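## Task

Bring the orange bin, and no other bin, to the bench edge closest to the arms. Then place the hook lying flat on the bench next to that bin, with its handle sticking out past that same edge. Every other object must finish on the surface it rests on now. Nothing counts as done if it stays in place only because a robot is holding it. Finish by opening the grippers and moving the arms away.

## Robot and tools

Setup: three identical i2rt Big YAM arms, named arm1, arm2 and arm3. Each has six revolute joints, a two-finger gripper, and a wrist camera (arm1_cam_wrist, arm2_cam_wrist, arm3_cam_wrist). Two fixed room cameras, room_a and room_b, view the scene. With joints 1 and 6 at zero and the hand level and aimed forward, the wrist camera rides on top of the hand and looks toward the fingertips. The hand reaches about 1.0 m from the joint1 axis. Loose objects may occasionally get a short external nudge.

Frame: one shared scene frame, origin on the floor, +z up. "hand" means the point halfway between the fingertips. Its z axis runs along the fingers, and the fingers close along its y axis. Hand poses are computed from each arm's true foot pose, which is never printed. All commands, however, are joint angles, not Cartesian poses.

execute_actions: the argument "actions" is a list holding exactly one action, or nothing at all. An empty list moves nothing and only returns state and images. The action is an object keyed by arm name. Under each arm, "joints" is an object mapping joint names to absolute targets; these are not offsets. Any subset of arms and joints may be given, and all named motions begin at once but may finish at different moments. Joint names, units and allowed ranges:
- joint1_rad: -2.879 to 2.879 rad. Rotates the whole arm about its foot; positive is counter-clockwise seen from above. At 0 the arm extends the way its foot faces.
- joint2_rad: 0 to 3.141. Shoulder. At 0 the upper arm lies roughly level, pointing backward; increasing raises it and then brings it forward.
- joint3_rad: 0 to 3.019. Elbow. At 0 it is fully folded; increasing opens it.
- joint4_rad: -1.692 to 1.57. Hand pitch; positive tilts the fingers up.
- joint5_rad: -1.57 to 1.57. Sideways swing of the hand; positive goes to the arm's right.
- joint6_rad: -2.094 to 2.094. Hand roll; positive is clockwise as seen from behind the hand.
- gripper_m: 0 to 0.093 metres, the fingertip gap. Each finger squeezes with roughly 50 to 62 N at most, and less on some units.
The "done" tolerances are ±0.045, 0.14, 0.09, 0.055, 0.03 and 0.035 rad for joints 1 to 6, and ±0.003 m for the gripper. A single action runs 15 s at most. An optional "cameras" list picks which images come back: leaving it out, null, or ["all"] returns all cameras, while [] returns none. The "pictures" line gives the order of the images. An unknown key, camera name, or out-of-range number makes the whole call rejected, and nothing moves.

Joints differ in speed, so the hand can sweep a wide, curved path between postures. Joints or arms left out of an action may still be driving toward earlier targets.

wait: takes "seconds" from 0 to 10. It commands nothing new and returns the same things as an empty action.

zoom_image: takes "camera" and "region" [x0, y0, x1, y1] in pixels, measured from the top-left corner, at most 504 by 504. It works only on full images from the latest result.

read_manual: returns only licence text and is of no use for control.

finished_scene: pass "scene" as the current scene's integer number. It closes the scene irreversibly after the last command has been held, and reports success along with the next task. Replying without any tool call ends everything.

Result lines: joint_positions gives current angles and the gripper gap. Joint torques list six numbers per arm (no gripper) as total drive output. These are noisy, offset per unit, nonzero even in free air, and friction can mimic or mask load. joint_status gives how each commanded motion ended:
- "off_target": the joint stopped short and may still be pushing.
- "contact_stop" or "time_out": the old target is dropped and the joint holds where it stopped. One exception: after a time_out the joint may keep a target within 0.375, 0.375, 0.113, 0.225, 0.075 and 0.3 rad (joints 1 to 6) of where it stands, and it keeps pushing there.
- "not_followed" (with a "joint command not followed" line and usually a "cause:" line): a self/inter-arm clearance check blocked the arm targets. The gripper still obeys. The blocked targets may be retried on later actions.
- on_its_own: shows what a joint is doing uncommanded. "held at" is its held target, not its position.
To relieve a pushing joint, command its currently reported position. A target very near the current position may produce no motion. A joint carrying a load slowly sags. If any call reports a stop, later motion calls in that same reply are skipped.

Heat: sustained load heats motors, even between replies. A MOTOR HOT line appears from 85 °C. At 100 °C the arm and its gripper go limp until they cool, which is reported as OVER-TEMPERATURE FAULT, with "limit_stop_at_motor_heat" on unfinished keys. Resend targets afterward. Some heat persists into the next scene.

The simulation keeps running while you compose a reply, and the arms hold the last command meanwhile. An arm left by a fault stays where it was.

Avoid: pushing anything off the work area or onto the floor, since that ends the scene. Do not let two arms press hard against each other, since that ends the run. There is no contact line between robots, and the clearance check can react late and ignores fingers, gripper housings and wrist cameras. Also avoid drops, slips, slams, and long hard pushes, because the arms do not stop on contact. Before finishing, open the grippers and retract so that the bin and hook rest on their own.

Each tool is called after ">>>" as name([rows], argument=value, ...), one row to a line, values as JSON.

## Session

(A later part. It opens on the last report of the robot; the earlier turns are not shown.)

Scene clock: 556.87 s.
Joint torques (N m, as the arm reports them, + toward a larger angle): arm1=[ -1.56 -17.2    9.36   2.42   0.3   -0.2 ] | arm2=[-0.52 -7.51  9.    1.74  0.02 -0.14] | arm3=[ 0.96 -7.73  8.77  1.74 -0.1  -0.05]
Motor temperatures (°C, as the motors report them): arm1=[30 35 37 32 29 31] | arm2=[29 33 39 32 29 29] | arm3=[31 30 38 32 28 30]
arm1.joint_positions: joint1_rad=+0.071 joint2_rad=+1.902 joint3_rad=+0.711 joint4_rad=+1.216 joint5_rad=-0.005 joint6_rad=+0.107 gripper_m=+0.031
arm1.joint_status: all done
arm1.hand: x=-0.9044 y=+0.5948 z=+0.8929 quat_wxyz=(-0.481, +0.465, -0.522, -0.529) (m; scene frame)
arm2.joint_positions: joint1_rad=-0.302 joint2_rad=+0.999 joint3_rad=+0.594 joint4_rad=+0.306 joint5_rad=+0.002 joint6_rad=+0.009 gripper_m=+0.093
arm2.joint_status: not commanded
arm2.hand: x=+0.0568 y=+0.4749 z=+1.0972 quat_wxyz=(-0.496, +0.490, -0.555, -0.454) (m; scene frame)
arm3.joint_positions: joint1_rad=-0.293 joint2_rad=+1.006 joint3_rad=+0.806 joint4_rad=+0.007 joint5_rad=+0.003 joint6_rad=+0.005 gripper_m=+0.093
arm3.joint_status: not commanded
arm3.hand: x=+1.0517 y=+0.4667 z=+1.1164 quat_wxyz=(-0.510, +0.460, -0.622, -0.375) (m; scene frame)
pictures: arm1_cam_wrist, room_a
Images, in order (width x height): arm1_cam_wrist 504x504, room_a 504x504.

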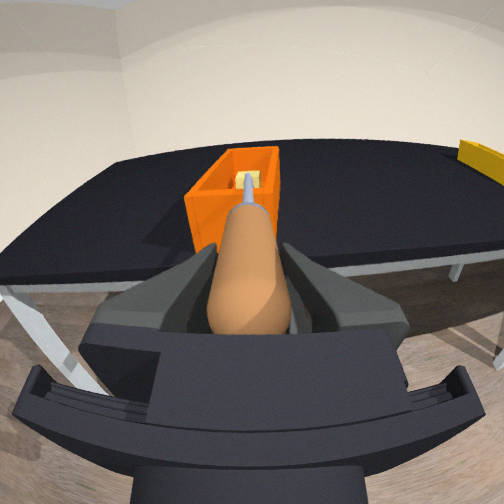

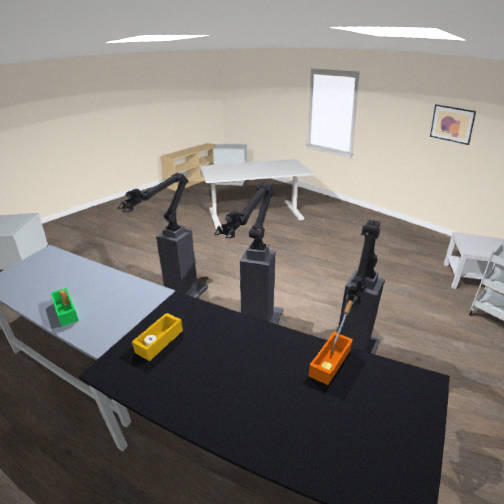

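>>> execute_actions([
  {"arm1":{"joints":{"joint1_rad":0.04,"joint2_rad":1.93,"joint6_rad":0.8}}},
], cameras=["arm1_cam_wrist","room_a"])

>>> zoom_image(camera="room_a", region=[290,290,390,410])

Scene clock: 563.20 s.
Joint torques (N m, as the arm reports them, + toward a larger angle): arm1=[ -1.34 -17.59   9.05   2.49  -0.27  -0.13] | arm2=[-0.35 -7.48  8.99  1.75  0.02 -0.13] | arm3=[ 0.99 -7.63  8.76  1.74 -0.1  -0.06]
Motor temperatures (°C, as the motors report them): arm1=[30 35 38 32 29 31] | arm2=[29 33 39 32 29 29] | arm3=[31 30 38 32 28 30]
arm1.joint_positions: joint1_rad=+0.042 joint2_rad=+1.929 joint3_rad=+0.712 joint4_rad=+1.216 joint5_rad=+0.007 joint6_rad=+0.784 gripper_m=+0.031
arm1.joint_status: all done
arm1.hand: x=-0.8848 y=+0.5940 z=+0.8780 quat_wxyz=(-0.288, +0.255, -0.661, -0.645) (m; scene frame)
arm2.joint_positions: joint1_rad=-0.302 joint2_rad=+0.999 joint3_rad=+0.594 joint4_rad=+0.306 joint5_rad=+0.002 joint6_rad=+0.009 gripper_m=+0.093
arm2.joint_status: not commanded
arm2.hand: x=+0.0568 y=+0.4749 z=+1.0972 quat_wxyz=(-0.496, +0.490, -0.555, -0.454) (m; scene frame)
arm3.joint_positions: joint1_rad=-0.293 joint2_rad=+1.006 joint3_rad=+0.806 joint4_rad=+0.007 joint5_rad=+0.003 joint6_rad=+0.005 gripper_m=+0.093
arm3.joint_status: not commanded
arm3.hand: x=+1.0517 y=+0.4667 z=+1.1164 quat_wxyz=(-0.510, +0.460, -0.622, -0.375) (m; scene frame)
pictures: arm1_cam_wrist, room_a
Images, in order (width x height): arm1_cam_wrist 504x504, room_a 504x504.

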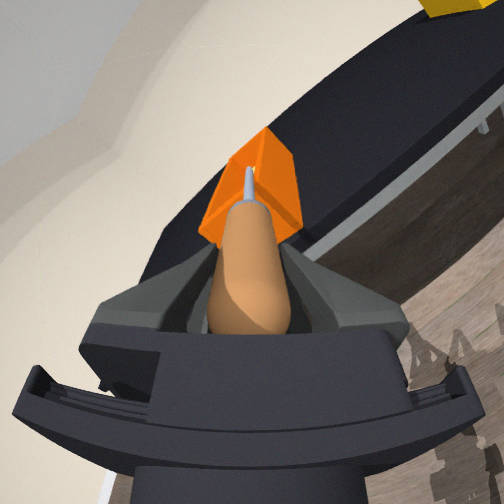

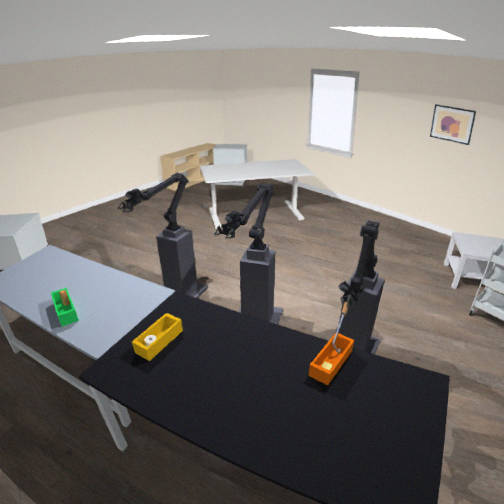

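Region (290, 290, 390, 410) of room_a's 504x504 image, scaled by 4.200, with more detail than that image has.

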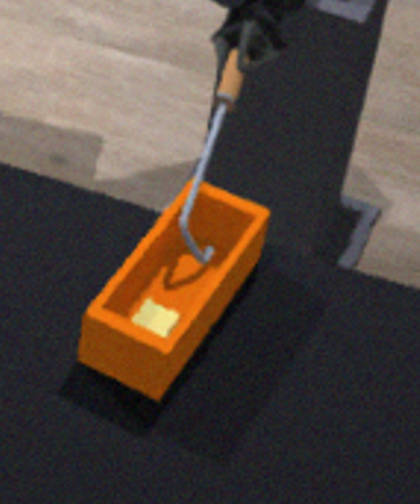

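>>> execute_actions([
  {"arm1":{"joints":{"joint6_rad":1.65}}},
], cameras=["arm1_cam_wrist","room_a"])

>>> zoom_image(camera="room_a", region=[290,290,390,410])

Scene clock: 569.60 s.
Joint torques (N m, as the arm reports them, + toward a larger angle): arm1=[ -0.98 -19.16   8.83   2.99  -0.15   0.01] | arm2=[-0.42 -7.48  8.96  1.74  0.02 -0.13] | arm3=[ 0.94 -7.55  8.7   1.66 -0.09 -0.04]
Motor temperatures (°C, as the motors report them): arm1=[30 35 38 32 29 31] | arm2=[29 33 39 32 29 29] | arm3=[31 30 38 32 28 30]
arm1.joint_positions: joint1_rad=+0.042 joint2_rad=+1.945 joint3_rad=+0.712 joint4_rad=+1.198 joint5_rad=+0.005 joint6_rad=+1.626 gripper_m=+0.031
arm1.joint_status: all done
arm1.hand: x=-0.8852 y=+0.5934 z=+0.8641 quat_wxyz=(+0.001, -0.037, -0.719, -0.694) (m; scene frame)
arm2.joint_positions: joint1_rad=-0.302 joint2_rad=+0.999 joint3_rad=+0.594 joint4_rad=+0.306 joint5_rad=+0.002 joint6_rad=+0.009 gripper_m=+0.093
arm2.joint_status: not commanded
arm2.hand: x=+0.0568 y=+0.4749 z=+1.0972 quat_wxyz=(-0.496, +0.490, -0.555, -0.454) (m; scene frame)
arm3.joint_positions: joint1_rad=-0.293 joint2_rad=+1.006 joint3_rad=+0.806 joint4_rad=+0.007 joint5_rad=+0.003 joint6_rad=+0.005 gripper_m=+0.093
arm3.joint_status: not commanded
arm3.hand: x=+1.0517 y=+0.4667 z=+1.1164 quat_wxyz=(-0.510, +0.460, -0.622, -0.375) (m; scene frame)
pictures: arm1_cam_wrist, room_a
Images, in order (width x height): arm1_cam_wrist 504x504, room_a 504x504.

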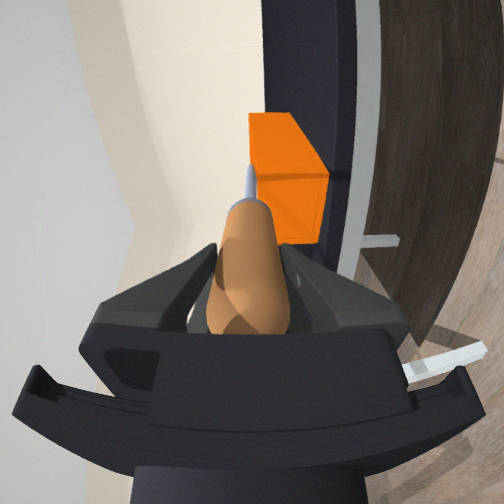

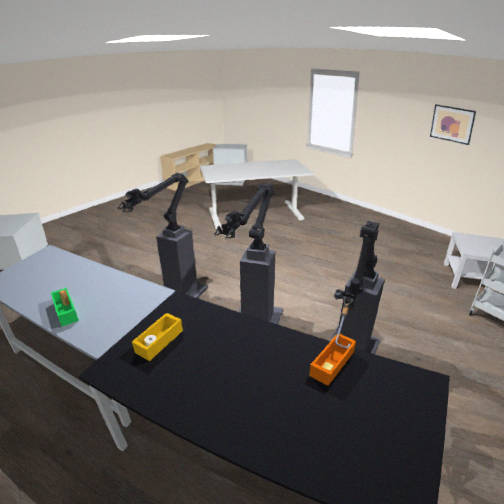

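Region (290, 290, 390, 410) of room_a's 504x504 image, scaled by 4.200, with more detail than that image has.

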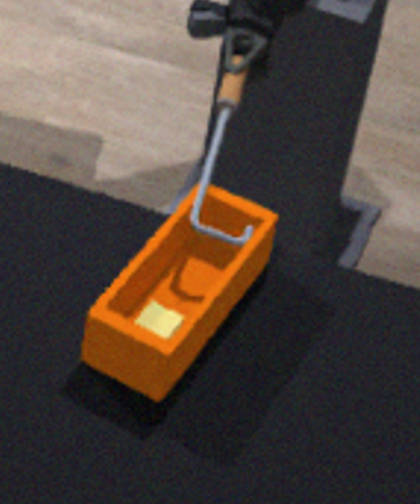

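>>> execute_actions([
  {"arm1":{"joints":{"joint2_rad":1.78,"joint4_rad":1.12}}},
], cameras=["room_a"])

Scene clock: 578.27 s.
Joint torques (N m, as the arm reports them, + toward a larger angle): arm1=[ -1.19 -20.21  10.04   3.25   0.05  -0.05] | arm2=[-0.33 -7.47  8.97  1.77  0.02 -0.13] | arm3=[ 0.99 -7.55  8.74  1.78 -0.08 -0.06]
Motor temperatures (°C, as the motors report them): arm1=[30 35 38 32 29 31] | arm2=[29 33 39 32 29 29] | arm3=[31 30 38 32 28 30]
arm1.joint_positions: joint1_rad=+0.042 joint2_rad=+1.809 joint3_rad=+0.712 joint4_rad=+1.087 joint5_rad=+0.000 joint6_rad=+1.633 gripper_m=+0.031
arm1.joint_status: all done
arm1.hand: x=-0.8860 y=+0.5951 z=+0.9152 quat_wxyz=(+0.005, -0.037, -0.710, -0.703) (m; scene frame)
arm2.joint_positions: joint1_rad=-0.302 joint2_rad=+0.999 joint3_rad=+0.594 joint4_rad=+0.306 joint5_rad=+0.002 joint6_rad=+0.009 gripper_m=+0.093
arm2.joint_status: not commanded
arm2.hand: x=+0.0568 y=+0.4749 z=+1.0972 quat_wxyz=(-0.496, +0.490, -0.555, -0.454) (m; scene frame)
arm3.joint_positions: joint1_rad=-0.293 joint2_rad=+1.006 joint3_rad=+0.806 joint4_rad=+0.007 joint5_rad=+0.003 joint6_rad=+0.005 gripper_m=+0.093
arm3.joint_status: not commanded
arm3.hand: x=+1.0517 y=+0.4667 z=+1.1164 quat_wxyz=(-0.510, +0.460, -0.622, -0.375) (m; scene frame)
pictures: room_a
Images, in order (width x height): room_a 504x504.

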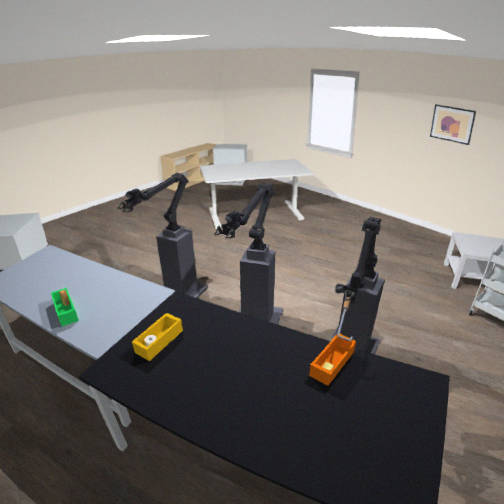

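>>> execute_actions([
  {"arm1":{"joints":{"joint1_rad":0.16,"joint3_rad":0.95}}},
], cameras=[])

>>> execute_actions([
  {"arm1":{"joints":{"joint1_rad":0.29,"joint3_rad":1.29,"joint2_rad":1.95,"joint4_rad":1.0}}},
], cameras=["arm1_cam_wrist","room_a"])

Scene clock: 585.17 s.
Joint torques (N m, as the arm reports them, + toward a larger angle): arm1=[ -1.78 -22.31  12.12   3.32   0.13  -0.05] | arm2=[-0.3  -7.41  9.02  1.75  0.02 -0.13] | arm3=[ 1.1  -7.44  8.72  1.74 -0.08 -0.04]
Motor temperatures (°C, as the motors report them): arm1=[30 35 39 32 29 31] | arm2=[29 33 39 32 29 29] | arm3=[31 30 38 32 28 30]
arm1.joint_positions: joint1_rad=+0.168 joint2_rad=+1.810 joint3_rad=+0.905 joint4_rad=+1.079 joint5_rad=+0.000 joint6_rad=+1.633 gripper_m=+0.031
arm1.joint_status: all done
arm1.hand: x=-0.9662 y=+0.6522 z=+0.9991 quat_wxyz=(+0.054, +0.007, -0.644, -0.763) (m; scene frame)
arm2.joint_positions: joint1_rad=-0.302 joint2_rad=+0.999 joint3_rad=+0.594 joint4_rad=+0.306 joint5_rad=+0.002 joint6_rad=+0.009 gripper_m=+0.093
arm2.joint_status: not commanded
arm2.hand: x=+0.0568 y=+0.4749 z=+1.0972 quat_wxyz=(-0.496, +0.490, -0.555, -0.454) (m; scene frame)
arm3.joint_positions: joint1_rad=-0.293 joint2_rad=+1.006 joint3_rad=+0.806 joint4_rad=+0.007 joint5_rad=+0.003 joint6_rad=+0.005 gripper_m=+0.093
arm3.joint_status: not commanded
arm3.hand: x=+1.0517 y=+0.4667 z=+1.1164 quat_wxyz=(-0.510, +0.460, -0.622, -0.375) (m; scene frame)
pictures: none
No camera images: the call's "cameras" was empty. Leave "cameras" out to get every camera's image.

Scene clock: 586.63 s.
Joint torques (N m, as the arm reports them, + toward a larger angle): arm1=[ -0.66 -28.61  15.07   3.58   0.12  -0.04] | arm2=[-0.54 -7.42  8.99  1.76  0.02 -0.13] | arm3=[ 0.78 -7.47  8.75  1.74 -0.09 -0.04]
Motor temperatures (°C, as the motors report them): arm1=[30 35 39 32 29 31] | arm2=[29 33 39 32 29 29] | arm3=[31 30 38 32 28 30]
arm1.joint_positions: joint1_rad=+0.296 joint2_rad=+1.997 joint3_rad=+1.220 joint4_rad=+0.956 joint5_rad=-0.001 joint6_rad=+1.633 gripper_m=+0.031
arm1.joint_status: all done
arm1.hand: x=-1.0700 y=+0.7369 z=+0.9979 quat_wxyz=(+0.103, +0.048, -0.640, -0.760) (m; scene frame)
arm2.joint_positions: joint1_rad=-0.302 joint2_rad=+0.999 joint3_rad=+0.594 joint4_rad=+0.306 joint5_rad=+0.002 joint6_rad=+0.009 gripper_m=+0.093
arm2.joint_status: not commanded
arm2.hand: x=+0.0568 y=+0.4749 z=+1.0972 quat_wxyz=(-0.496, +0.490, -0.555, -0.454) (m; scene frame)
arm3.joint_positions: joint1_rad=-0.293 joint2_rad=+1.006 joint3_rad=+0.806 joint4_rad=+0.007 joint5_rad=+0.003 joint6_rad=+0.005 gripper_m=+0.093
arm3.joint_status: not commanded
arm3.hand: x=+1.0517 y=+0.4667 z=+1.1164 quat_wxyz=(-0.510, +0.460, -0.622, -0.375) (m; scene frame)
pictures: arm1_cam_wrist, room_a
Images, in order (width x height): arm1_cam_wrist 504x504, room_a 504x504.

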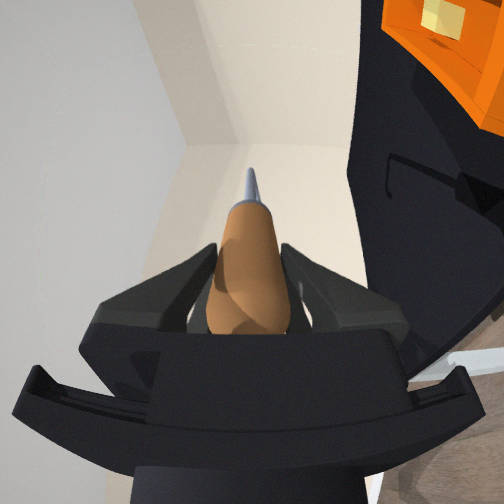

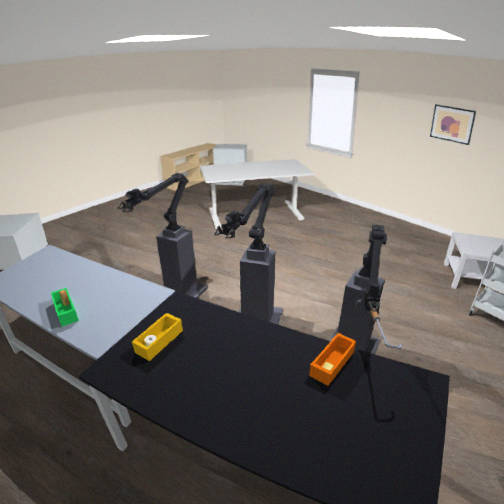

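>>> execute_actions([
  {"arm1":{"joints":{"joint1_rad":0.33,"joint5_rad":0.25,"joint3_rad":1.33,"joint2_rad":2.2,"joint4_rad":1.08,"joint6_rad":1.72}}},
], cameras=["arm1_cam_wrist","room_a"])

>>> zoom_image(camera="room_a", region=[300,290,440,410])

Scene clock: 594.33 s.
Joint torques (N m, as the arm reports them, + toward a larger angle): arm1=[ -0.77 -30.61  11.88   3.56   0.08  -0.06] | arm2=[-0.43 -7.52  8.98  1.75  0.03 -0.13] | arm3=[ 0.9  -7.58  8.71  1.72 -0.07 -0.06]
Motor temperatures (°C, as the motors report them): arm1=[30 36 41 33 29 31] | arm2=[29 33 39 32 29 29] | arm3=[31 30 38 32 28 30]
arm1.joint_positions: joint1_rad=+0.327 joint2_rad=+2.257 joint3_rad=+1.282 joint4_rad=+1.028 joint5_rad=+0.250 joint6_rad=+1.699 gripper_m=+0.031
arm1.joint_status: all done
arm1.hand: x=-1.0543 y=+0.7553 z=+0.8516 quat_wxyz=(+0.047, -0.052, -0.687, -0.723) (m; scene frame)
arm2.joint_positions: joint1_rad=-0.302 joint2_rad=+0.999 joint3_rad=+0.594 joint4_rad=+0.306 joint5_rad=+0.002 joint6_rad=+0.009 gripper_m=+0.093
arm2.joint_status: not commanded
arm2.hand: x=+0.0568 y=+0.4749 z=+1.0972 quat_wxyz=(-0.496, +0.490, -0.555, -0.454) (m; scene frame)
arm3.joint_positions: joint1_rad=-0.293 joint2_rad=+1.006 joint3_rad=+0.806 joint4_rad=+0.007 joint5_rad=+0.003 joint6_rad=+0.005 gripper_m=+0.093
arm3.joint_status: not commanded
arm3.hand: x=+1.0517 y=+0.4667 z=+1.1164 quat_wxyz=(-0.510, +0.460, -0.622, -0.375) (m; scene frame)
pictures: arm1_cam_wrist, room_a
Images, in order (width x height): arm1_cam_wrist 504x504, room_a 504x504.

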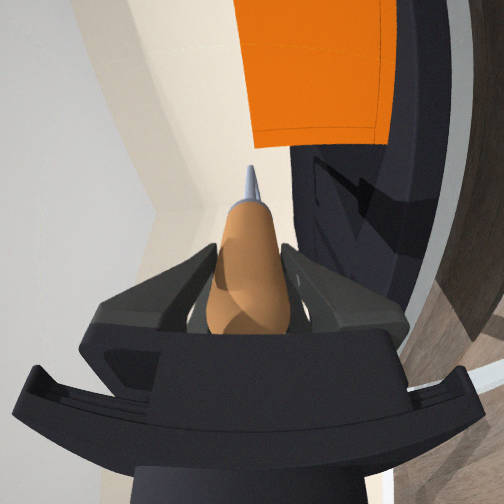

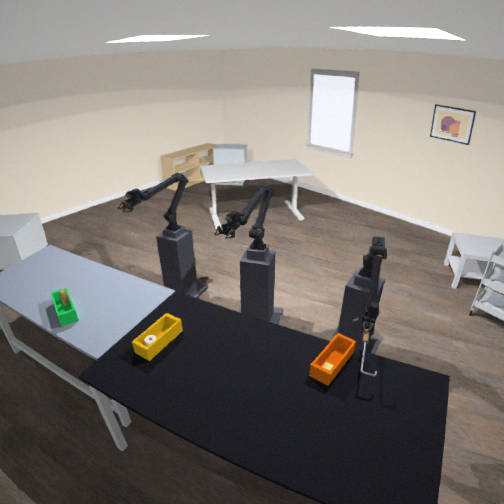

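Region (300, 290, 440, 410) of room_a's 504x504 image, scaled by 3.600, with more detail than that image has; it fills the top 432 rows of this view, and the rest is white.

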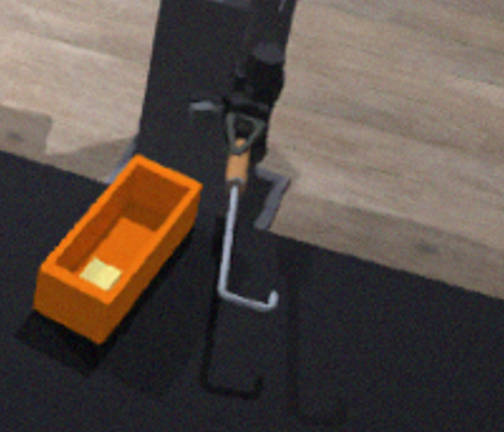

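>>> execute_actions([
  {"arm1":{"joints":{"joint3_rad":1.26,"joint2_rad":2.255,"joint4_rad":1.10}}},
], cameras=["arm1_cam_wrist","room_a"])

>>> zoom_image(camera="room_a", region=[300,290,440,410])

Scene clock: 603.67 s.
Joint torques (N m, as the arm reports them, + toward a larger angle): arm1=[ -0.1  -27.94   9.33   3.7    0.07  -0.05] | arm2=[-0.37 -7.45  8.97  1.75  0.01 -0.13] | arm3=[ 0.72 -7.61  8.74  1.71 -0.11 -0.06]
Motor temperatures (°C, as the motors report them): arm1=[30 36 41 33 29 31] | arm2=[29 33 39 32 29 29] | arm3=[31 30 38 32 28 30]
arm1.joint_positions: joint1_rad=+0.327 joint2_rad=+2.283 joint3_rad=+1.232 joint4_rad=+1.048 joint5_rad=+0.250 joint6_rad=+1.700 gripper_m=+0.031
arm1.joint_status: all done
arm1.hand: x=-1.0500 y=+0.7380 z=+0.8153 quat_wxyz=(+0.041, -0.048, -0.707, -0.704) (m; scene frame)
arm2.joint_positions: joint1_rad=-0.302 joint2_rad=+0.999 joint3_rad=+0.594 joint4_rad=+0.306 joint5_rad=+0.002 joint6_rad=+0.009 gripper_m=+0.093
arm2.joint_status: not commanded
arm2.hand: x=+0.0568 y=+0.4749 z=+1.0972 quat_wxyz=(-0.496, +0.490, -0.555, -0.454) (m; scene frame)
arm3.joint_positions: joint1_rad=-0.293 joint2_rad=+1.006 joint3_rad=+0.806 joint4_rad=+0.007 joint5_rad=+0.003 joint6_rad=+0.005 gripper_m=+0.093
arm3.joint_status: not commanded
arm3.hand: x=+1.0517 y=+0.4667 z=+1.1164 quat_wxyz=(-0.510, +0.460, -0.622, -0.375) (m; scene frame)
pictures: arm1_cam_wrist, room_a
Images, in order (width x height): arm1_cam_wrist 504x504, room_a 504x504.

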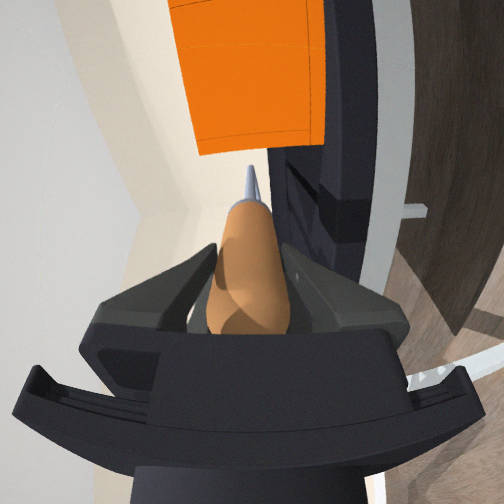

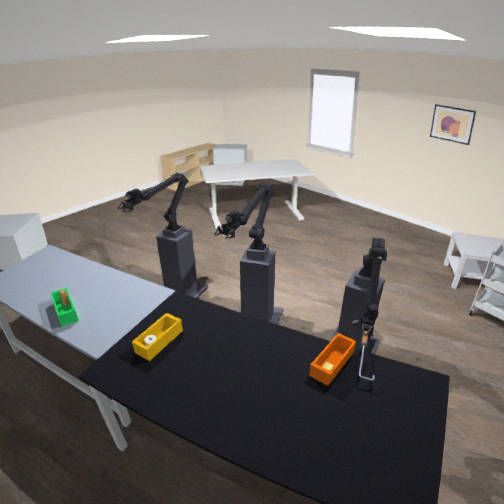

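Region (300, 290, 440, 410) of room_a's 504x504 image, scaled by 3.600, with more detail than that image has; it fills the top 432 rows of this view, and the rest is white.

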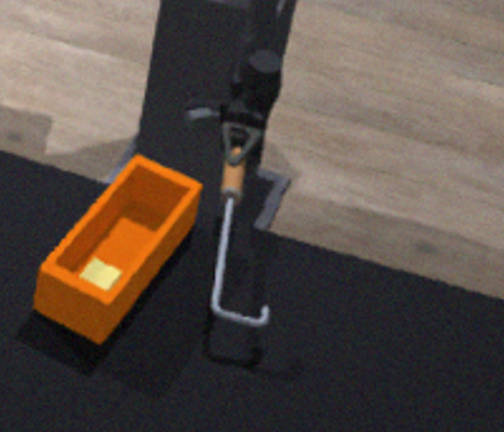

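>>> execute_actions([
  {"arm1":{"joints":{"joint2_rad":2.31,"joint4_rad":1.135}}},
], cameras=["arm1_cam_wrist","room_a"])

>>> zoom_image(camera="room_a", region=[300,290,440,410])

Scene clock: 610.67 s.
Joint torques (N m, as the arm reports them, + toward a larger angle): arm1=[ -0.78 -29.03   8.95   3.79   0.14  -0.04] | arm2=[-0.56 -7.54  9.    1.76  0.01 -0.14] | arm3=[ 1.15 -7.69  8.71  1.71 -0.09 -0.06]
Motor temperatures (°C, as the motors report them): arm1=[30 36 40 33 29 31] | arm2=[29 33 39 32 29 29] | arm3=[31 30 38 32 28 30]
arm1.joint_positions: joint1_rad=+0.327 joint2_rad=+2.340 joint3_rad=+1.232 joint4_rad=+1.081 joint5_rad=+0.250 joint6_rad=+1.700 gripper_m=+0.031
arm1.joint_status: all done
arm1.hand: x=-1.0485 y=+0.7321 z=+0.7818 quat_wxyz=(+0.038, -0.047, -0.715, -0.696) (m; scene frame)
arm2.joint_positions: joint1_rad=-0.302 joint2_rad=+0.999 joint3_rad=+0.594 joint4_rad=+0.306 joint5_rad=+0.002 joint6_rad=+0.009 gripper_m=+0.093
arm2.joint_status: not commanded
arm2.hand: x=+0.0568 y=+0.4749 z=+1.0972 quat_wxyz=(-0.496, +0.490, -0.555, -0.454) (m; scene frame)
arm3.joint_positions: joint1_rad=-0.293 joint2_rad=+1.006 joint3_rad=+0.806 joint4_rad=+0.007 joint5_rad=+0.003 joint6_rad=+0.005 gripper_m=+0.093
arm3.joint_status: not commanded
arm3.hand: x=+1.0517 y=+0.4667 z=+1.1164 quat_wxyz=(-0.510, +0.460, -0.622, -0.375) (m; scene frame)
pictures: arm1_cam_wrist, room_a
Images, in order (width x height): arm1_cam_wrist 504x504, room_a 504x504.

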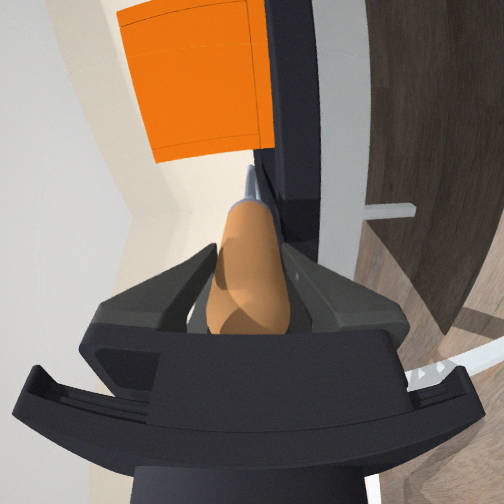

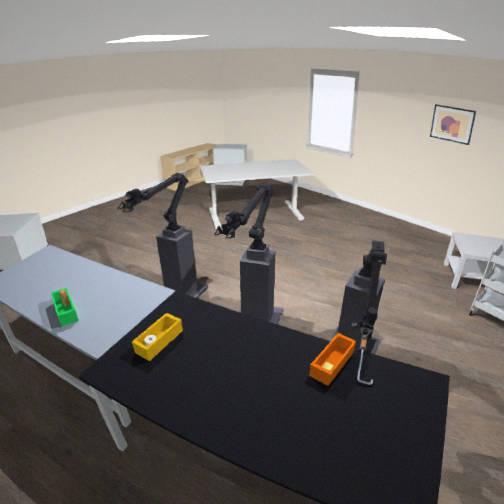

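Region (300, 290, 440, 410) of room_a's 504x504 image, scaled by 3.600, with more detail than that image has; it fills the top 432 rows of this view, and the rest is white.

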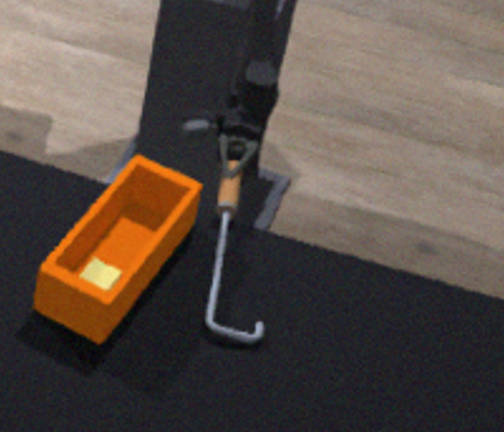

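>>> execute_actions([
  {"arm1":{"joints":{"joint3_rad":1.36}}},
], cameras=[])

>>> execute_actions([
  {"arm1":{"joints":{"joint2_rad":2.355,"joint4_rad":1.11}}},
], cameras=["arm1_cam_wrist","room_a"])

>>> zoom_image(camera="room_a", region=[300,290,440,410])

Scene clock: 616.03 s.
Joint torques (N m, as the arm reports them, + toward a larger angle): arm1=[ -0.46 -29.52  12.08   3.53   0.06  -0.02] | arm2=[-0.53 -7.45  9.02  1.77  0.02 -0.14] | arm3=[ 1.25 -7.51  8.73  1.74 -0.1  -0.04]
Motor temperatures (°C, as the motors report them): arm1=[30 36 40 33 29 31] | arm2=[29 33 40 32 29 29] | arm3=[31 30 38 32 28 30]
arm1.joint_positions: joint1_rad=+0.327 joint2_rad=+2.341 joint3_rad=+1.303 joint4_rad=+1.084 joint5_rad=+0.250 joint6_rad=+1.700 gripper_m=+0.031
arm1.joint_status: all done
arm1.hand: x=-1.0541 y=+0.7549 z=+0.8113 quat_wxyz=(+0.046, -0.051, -0.690, -0.720) (m; scene frame)
arm2.joint_positions: joint1_rad=-0.302 joint2_rad=+0.999 joint3_rad=+0.594 joint4_rad=+0.306 joint5_rad=+0.002 joint6_rad=+0.009 gripper_m=+0.093
arm2.joint_status: not commanded
arm2.hand: x=+0.0568 y=+0.4749 z=+1.0972 quat_wxyz=(-0.496, +0.490, -0.555, -0.454) (m; scene frame)
arm3.joint_positions: joint1_rad=-0.293 joint2_rad=+1.006 joint3_rad=+0.806 joint4_rad=+0.007 joint5_rad=+0.003 joint6_rad=+0.005 gripper_m=+0.093
arm3.joint_status: not commanded
arm3.hand: x=+1.0517 y=+0.4667 z=+1.1164 quat_wxyz=(-0.510, +0.460, -0.622, -0.375) (m; scene frame)
pictures: none
No camera images: the call's "cameras" was empty. Leave "cameras" out to get every camera's image.

Scene clock: 616.83 s.
Joint torques (N m, as the arm reports them, + toward a larger angle): arm1=[ -0.59 -27.08  11.96   2.98   0.12  -0.03] | arm2=[-0.5  -7.41  9.03  1.75  0.03 -0.14] | arm3=[ 0.81 -7.71  8.77  1.7  -0.09 -0.05]
Motor temperatures (°C, as the motors report them): arm1=[30 36 40 33 29 31] | arm2=[29 33 40 32 29 29] | arm3=[31 30 38 32 28 30]
arm1.joint_positions: joint1_rad=+0.327 joint2_rad=+2.382 joint3_rad=+1.303 joint4_rad=+1.076 joint5_rad=+0.250 joint6_rad=+1.700 gripper_m=+0.031
arm1.joint_status: all done
arm1.hand: x=-1.0530 y=+0.7505 z=+0.7787 quat_wxyz=(+0.041, -0.048, -0.707, -0.704) (m; scene frame)
arm2.joint_positions: joint1_rad=-0.302 joint2_rad=+0.999 joint3_rad=+0.594 joint4_rad=+0.306 joint5_rad=+0.002 joint6_rad=+0.009 gripper_m=+0.093
arm2.joint_status: not commanded
arm2.hand: x=+0.0568 y=+0.4749 z=+1.0972 quat_wxyz=(-0.496, +0.490, -0.555, -0.454) (m; scene frame)
arm3.joint_positions: joint1_rad=-0.293 joint2_rad=+1.006 joint3_rad=+0.806 joint4_rad=+0.007 joint5_rad=+0.003 joint6_rad=+0.005 gripper_m=+0.093
arm3.joint_status: not commanded
arm3.hand: x=+1.0517 y=+0.4667 z=+1.1164 quat_wxyz=(-0.510, +0.460, -0.622, -0.375) (m; scene frame)
pictures: arm1_cam_wrist, room_a
Images, in order (width x height): arm1_cam_wrist 504x504, room_a 504x504.

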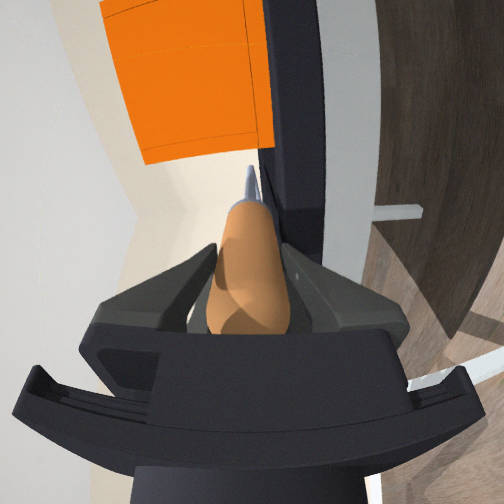

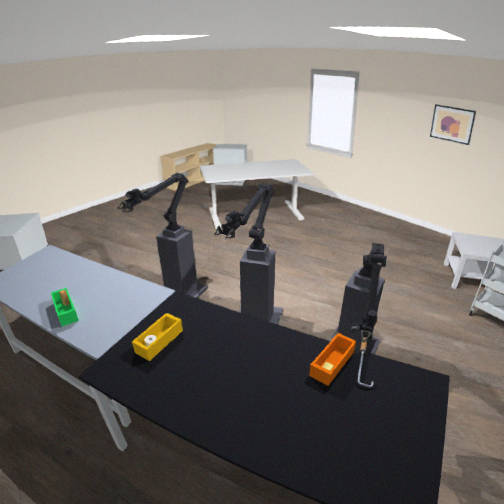

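Region (300, 290, 440, 410) of room_a's 504x504 image, scaled by 3.600, with more detail than that image has; it fills the top 432 rows of this view, and the rest is white.

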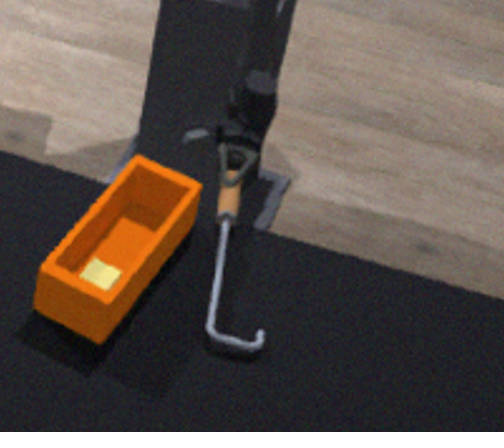

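Contact made. Release, then back out.

>>> execute_actions([
  {"arm1":{"joints":{"gripper_m":0.093}}},
], cameras=["arm1_cam_wrist"])

>>> execute_actions([
  {"arm1":{"joints":{"joint3_rad":1.2,"joint4_rad":1.17,"joint2_rad":2.32}}},
], cameras=["arm1_cam_wrist"])

Scene clock: 623.60 s.
Joint torques (N m, as the arm reports them, + toward a larger angle): arm1=[ -0.09 -26.98  10.14   2.47   0.11  -0.17] | arm2=[-0.61 -7.51  8.97  1.73  0.03 -0.13] | arm3=[ 1.   -7.51  8.68  1.72 -0.09 -0.04]
Motor temperatures (°C, as the motors report them): arm1=[30 37 41 33 29 31] | arm2=[29 33 40 32 29 29] | arm3=[31 30 38 32 28 30]
arm1.joint_positions: joint1_rad=+0.327 joint2_rad=+2.371 joint3_rad=+1.325 joint4_rad=+1.094 joint5_rad=+0.250 joint6_rad=+1.711 gripper_m=+0.093
arm1.joint_status: all done
arm1.hand: x=-1.0551 y=+0.7589 z=+0.8013 quat_wxyz=(+0.051, -0.055, -0.689, -0.721) (m; scene frame)
arm2.joint_positions: joint1_rad=-0.302 joint2_rad=+0.999 joint3_rad=+0.594 joint4_rad=+0.306 joint5_rad=+0.002 joint6_rad=+0.009 gripper_m=+0.093
arm2.joint_status: not commanded
arm2.hand: x=+0.0568 y=+0.4749 z=+1.0972 quat_wxyz=(-0.496, +0.490, -0.555, -0.454) (m; scene frame)
arm3.joint_positions: joint1_rad=-0.293 joint2_rad=+1.006 joint3_rad=+0.806 joint4_rad=+0.007 joint5_rad=+0.003 joint6_rad=+0.005 gripper_m=+0.093
arm3.joint_status: not commanded
arm3.hand: x=+1.0517 y=+0.4667 z=+1.1164 quat_wxyz=(-0.510, +0.460, -0.622, -0.375) (m; scene frame)
pictures: arm1_cam_wrist
Images, in order (width x height): arm1_cam_wrist 504x504.

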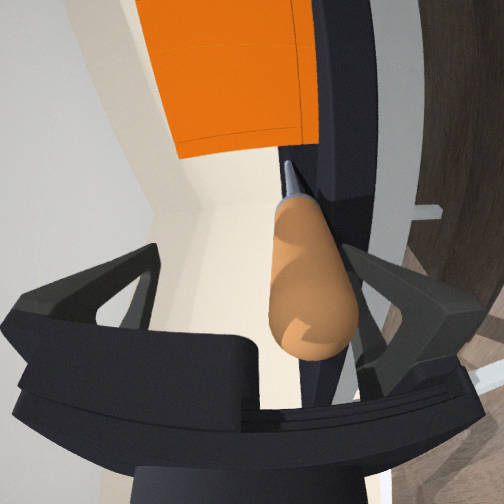

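Scene clock: 624.40 s.
Joint torques (N m, as the arm reports them, + toward a larger angle): arm1=[ -0.27 -26.37   6.56   2.56   0.1   -0.16] | arm2=[-0.35 -7.52  8.96  1.75  0.03 -0.13] | arm3=[ 1.11 -7.4   8.7   1.7  -0.09 -0.05]
Motor temperatures (°C, as the motors report them): arm1=[30 37 40 33 29 31] | arm2=[29 33 40 32 29 29] | arm3=[31 30 38 32 28 30]
arm1.joint_positions: joint1_rad=+0.327 joint2_rad=+2.338 joint3_rad=+1.196 joint4_rad=+1.153 joint5_rad=+0.250 joint6_rad=+1.711 gripper_m=+0.093
arm1.joint_status: all done
arm1.hand: x=-1.0456 y=+0.7201 z=+0.7853 quat_wxyz=(+0.046, -0.053, -0.702, -0.708) (m; scene frame)
arm2.joint_positions: joint1_rad=-0.302 joint2_rad=+0.999 joint3_rad=+0.594 joint4_rad=+0.306 joint5_rad=+0.002 joint6_rad=+0.009 gripper_m=+0.093
arm2.joint_status: not commanded
arm2.hand: x=+0.0568 y=+0.4749 z=+1.0972 quat_wxyz=(-0.496, +0.490, -0.555, -0.454) (m; scene frame)
arm3.joint_positions: joint1_rad=-0.293 joint2_rad=+1.006 joint3_rad=+0.806 joint4_rad=+0.007 joint5_rad=+0.003 joint6_rad=+0.005 gripper_m=+0.093
arm3.joint_status: not commanded
arm3.hand: x=+1.0517 y=+0.4667 z=+1.1164 quat_wxyz=(-0.510, +0.460, -0.622, -0.375) (m; scene frame)
pictures: arm1_cam_wrist
Images, in order (width x height): arm1_cam_wrist 504x504.

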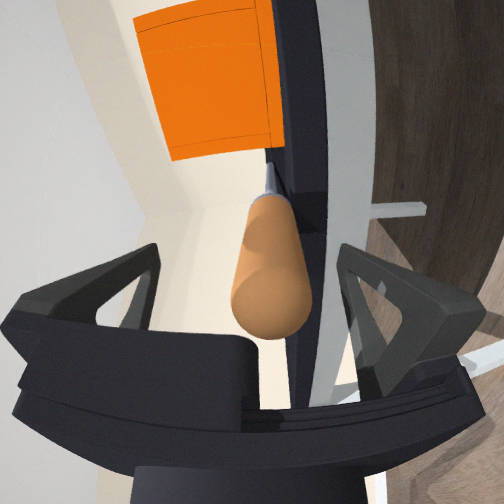

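>>> execute_actions([
  {"arm1":{"joints":{"joint3_rad":1.08,"joint4_rad":1.27}}},
], cameras=["arm1_cam_wrist","room_a"])

>>> zoom_image(camera="room_a", region=[300,290,440,410])

Scene clock: 631.20 s.
Joint torques (N m, as the arm reports them, + toward a larger angle): arm1=[ -0.67 -23.55   5.79   2.55   0.15  -0.13] | arm2=[-0.46 -7.41  9.02  1.77  0.02 -0.13] | arm3=[ 0.98 -7.4   8.67  1.72 -0.1  -0.05]
Motor temperatures (°C, as the motors report them): arm1=[30 37 39 33 29 31] | arm2=[29 33 40 32 29 29] | arm3=[31 30 38 32 28 30]
arm1.joint_positions: joint1_rad=+0.327 joint2_rad=+2.331 joint3_rad=+1.074 joint4_rad=+1.253 joint5_rad=+0.250 joint6_rad=+1.712 gripper_m=+0.093
arm1.joint_status: all done
arm1.hand: x=-1.0355 y=+0.6791 z=+0.7685 quat_wxyz=(+0.045, -0.052, -0.707, -0.704) (m; scene frame)
arm2.joint_positions: joint1_rad=-0.302 joint2_rad=+0.999 joint3_rad=+0.594 joint4_rad=+0.306 joint5_rad=+0.002 joint6_rad=+0.009 gripper_m=+0.093
arm2.joint_status: not commanded
arm2.hand: x=+0.0568 y=+0.4749 z=+1.0972 quat_wxyz=(-0.496, +0.490, -0.555, -0.454) (m; scene frame)
arm3.joint_positions: joint1_rad=-0.293 joint2_rad=+1.006 joint3_rad=+0.806 joint4_rad=+0.007 joint5_rad=+0.003 joint6_rad=+0.005 gripper_m=+0.093
arm3.joint_status: not commanded
arm3.hand: x=+1.0517 y=+0.4667 z=+1.1164 quat_wxyz=(-0.510, +0.460, -0.622, -0.375) (m; scene frame)
pictures: arm1_cam_wrist, room_a
Images, in order (width x height): arm1_cam_wrist 504x504, room_a 504x504.

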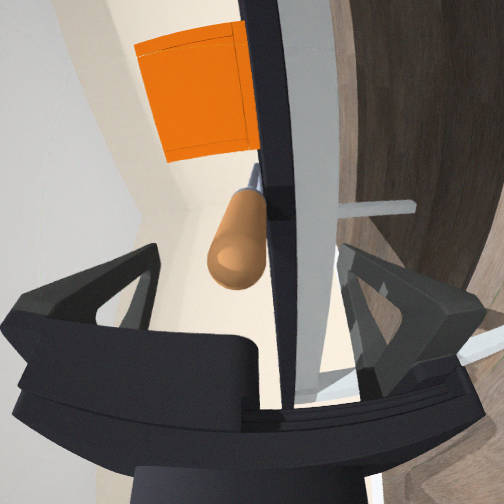

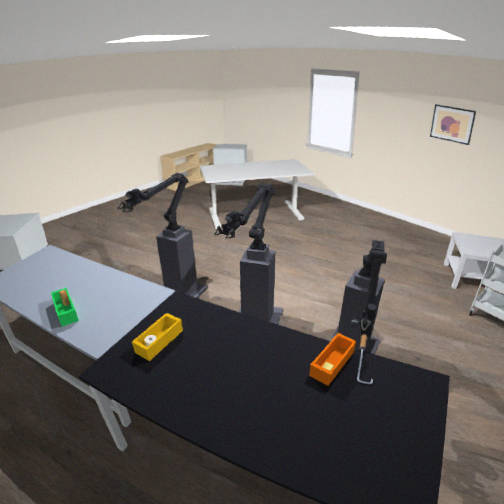

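Region (300, 290, 440, 410) of room_a's 504x504 image, scaled by 3.600, with more detail than that image has; it fills the top 432 rows of this view, and the rest is white.

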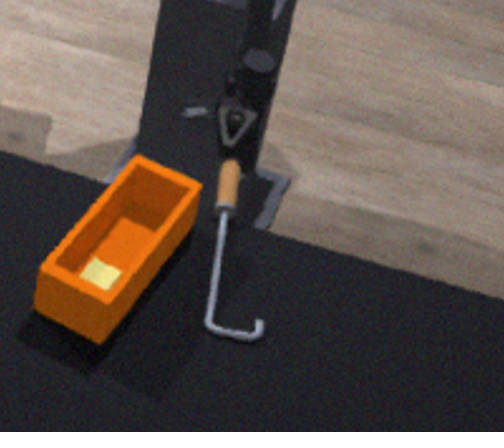

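>>> execute_actions([
  {"arm1":{"joints":{"joint3_rad":0.9,"joint4_rad":1.4}}},
], cameras=[])

>>> execute_actions([
  {"arm1":{"joints":{"joint2_rad":1.3,"joint3_rad":0.5,"joint4_rad":0.8,"joint5_rad":0}}},
], cameras=["room_a","room_b"])

>>> finished_scene(scene=1)

Scene clock: 641.60 s.
Joint torques (N m, as the arm reports them, + toward a larger angle): arm1=[ -0.97 -21.9    4.09   2.48   0.13  -0.13] | arm2=[-0.43 -7.54  8.97  1.77  0.02 -0.13] | arm3=[ 1.01 -7.56  8.66  1.75 -0.11 -0.04]
Motor temperatures (°C, as the motors report them): arm1=[30 36 38 33 29 31] | arm2=[29 33 40 32 29 29] | arm3=[31 30 38 32 28 30]
arm1.joint_positions: joint1_rad=+0.327 joint2_rad=+2.329 joint3_rad=+0.895 joint4_rad=+1.383 joint5_rad=+0.250 joint6_rad=+1.712 gripper_m=+0.093
arm1.joint_status: all done
arm1.hand: x=-1.0195 y=+0.6141 z=+0.7427 quat_wxyz=(+0.040, -0.050, -0.724, -0.687) (m; scene frame)
arm2.joint_positions: joint1_rad=-0.302 joint2_rad=+0.999 joint3_rad=+0.594 joint4_rad=+0.306 joint5_rad=+0.002 joint6_rad=+0.009 gripper_m=+0.093
arm2.joint_status: not commanded
arm2.hand: x=+0.0568 y=+0.4749 z=+1.0972 quat_wxyz=(-0.496, +0.490, -0.555, -0.454) (m; scene frame)
arm3.joint_positions: joint1_rad=-0.293 joint2_rad=+1.006 joint3_rad=+0.806 joint4_rad=+0.007 joint5_rad=+0.003 joint6_rad=+0.005 gripper_m=+0.093
arm3.joint_status: not commanded
arm3.hand: x=+1.0517 y=+0.4667 z=+1.1164 quat_wxyz=(-0.510, +0.460, -0.622, -0.375) (m; scene frame)
pictures: none
No camera images: the call's "cameras" was empty. Leave "cameras" out to get every camera's image.

Scene clock: 643.20 s.
Joint torques (N m, as the arm reports them, + toward a larger angle): arm1=[ -0.57 -11.17   8.96   1.79   0.02  -0.14] | arm2=[-0.45 -7.41  8.98  1.79  0.03 -0.13] | arm3=[ 0.82 -7.57  8.68  1.78 -0.08 -0.04]
Motor temperatures (°C, as the motors report them): arm1=[30 36 38 33 29 31] | arm2=[29 33 40 32 29 29] | arm3=[31 30 38 32 28 30]
arm1.joint_positions: joint1_rad=+0.327 joint2_rad=+1.300 joint3_rad=+0.499 joint4_rad=+0.807 joint5_rad=+0.002 joint6_rad=+1.713 gripper_m=+0.093
arm1.joint_status: all done
arm1.hand: x=-1.0312 y=+0.4824 z=+1.0157 quat_wxyz=(+0.133, +0.035, -0.705, -0.695) (m; scene frame)
arm2.joint_positions: joint1_rad=-0.302 joint2_rad=+0.999 joint3_rad=+0.594 joint4_rad=+0.306 joint5_rad=+0.002 joint6_rad=+0.009 gripper_m=+0.093
arm2.joint_status: not commanded
arm2.hand: x=+0.0568 y=+0.4749 z=+1.0972 quat_wxyz=(-0.496, +0.490, -0.555, -0.454) (m; scene frame)
arm3.joint_positions: joint1_rad=-0.293 joint2_rad=+1.006 joint3_rad=+0.806 joint4_rad=+0.007 joint5_rad=+0.003 joint6_rad=+0.005 gripper_m=+0.093
arm3.joint_status: not commanded
arm3.hand: x=+1.0517 y=+0.4667 z=+1.1164 quat_wxyz=(-0.510, +0.460, -0.622, -0.375) (m; scene frame)
pictures: room_a, room_b
Images, in order (width x height): room_a 504x504, room_b 504x504.

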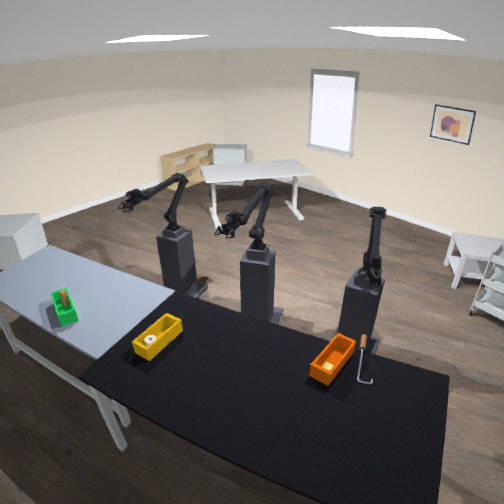

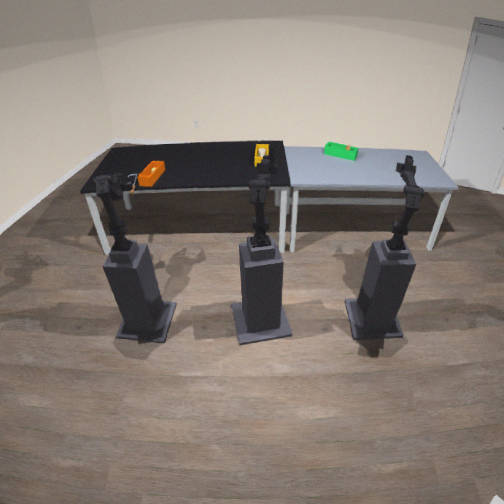

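The scene is finished: the task was done.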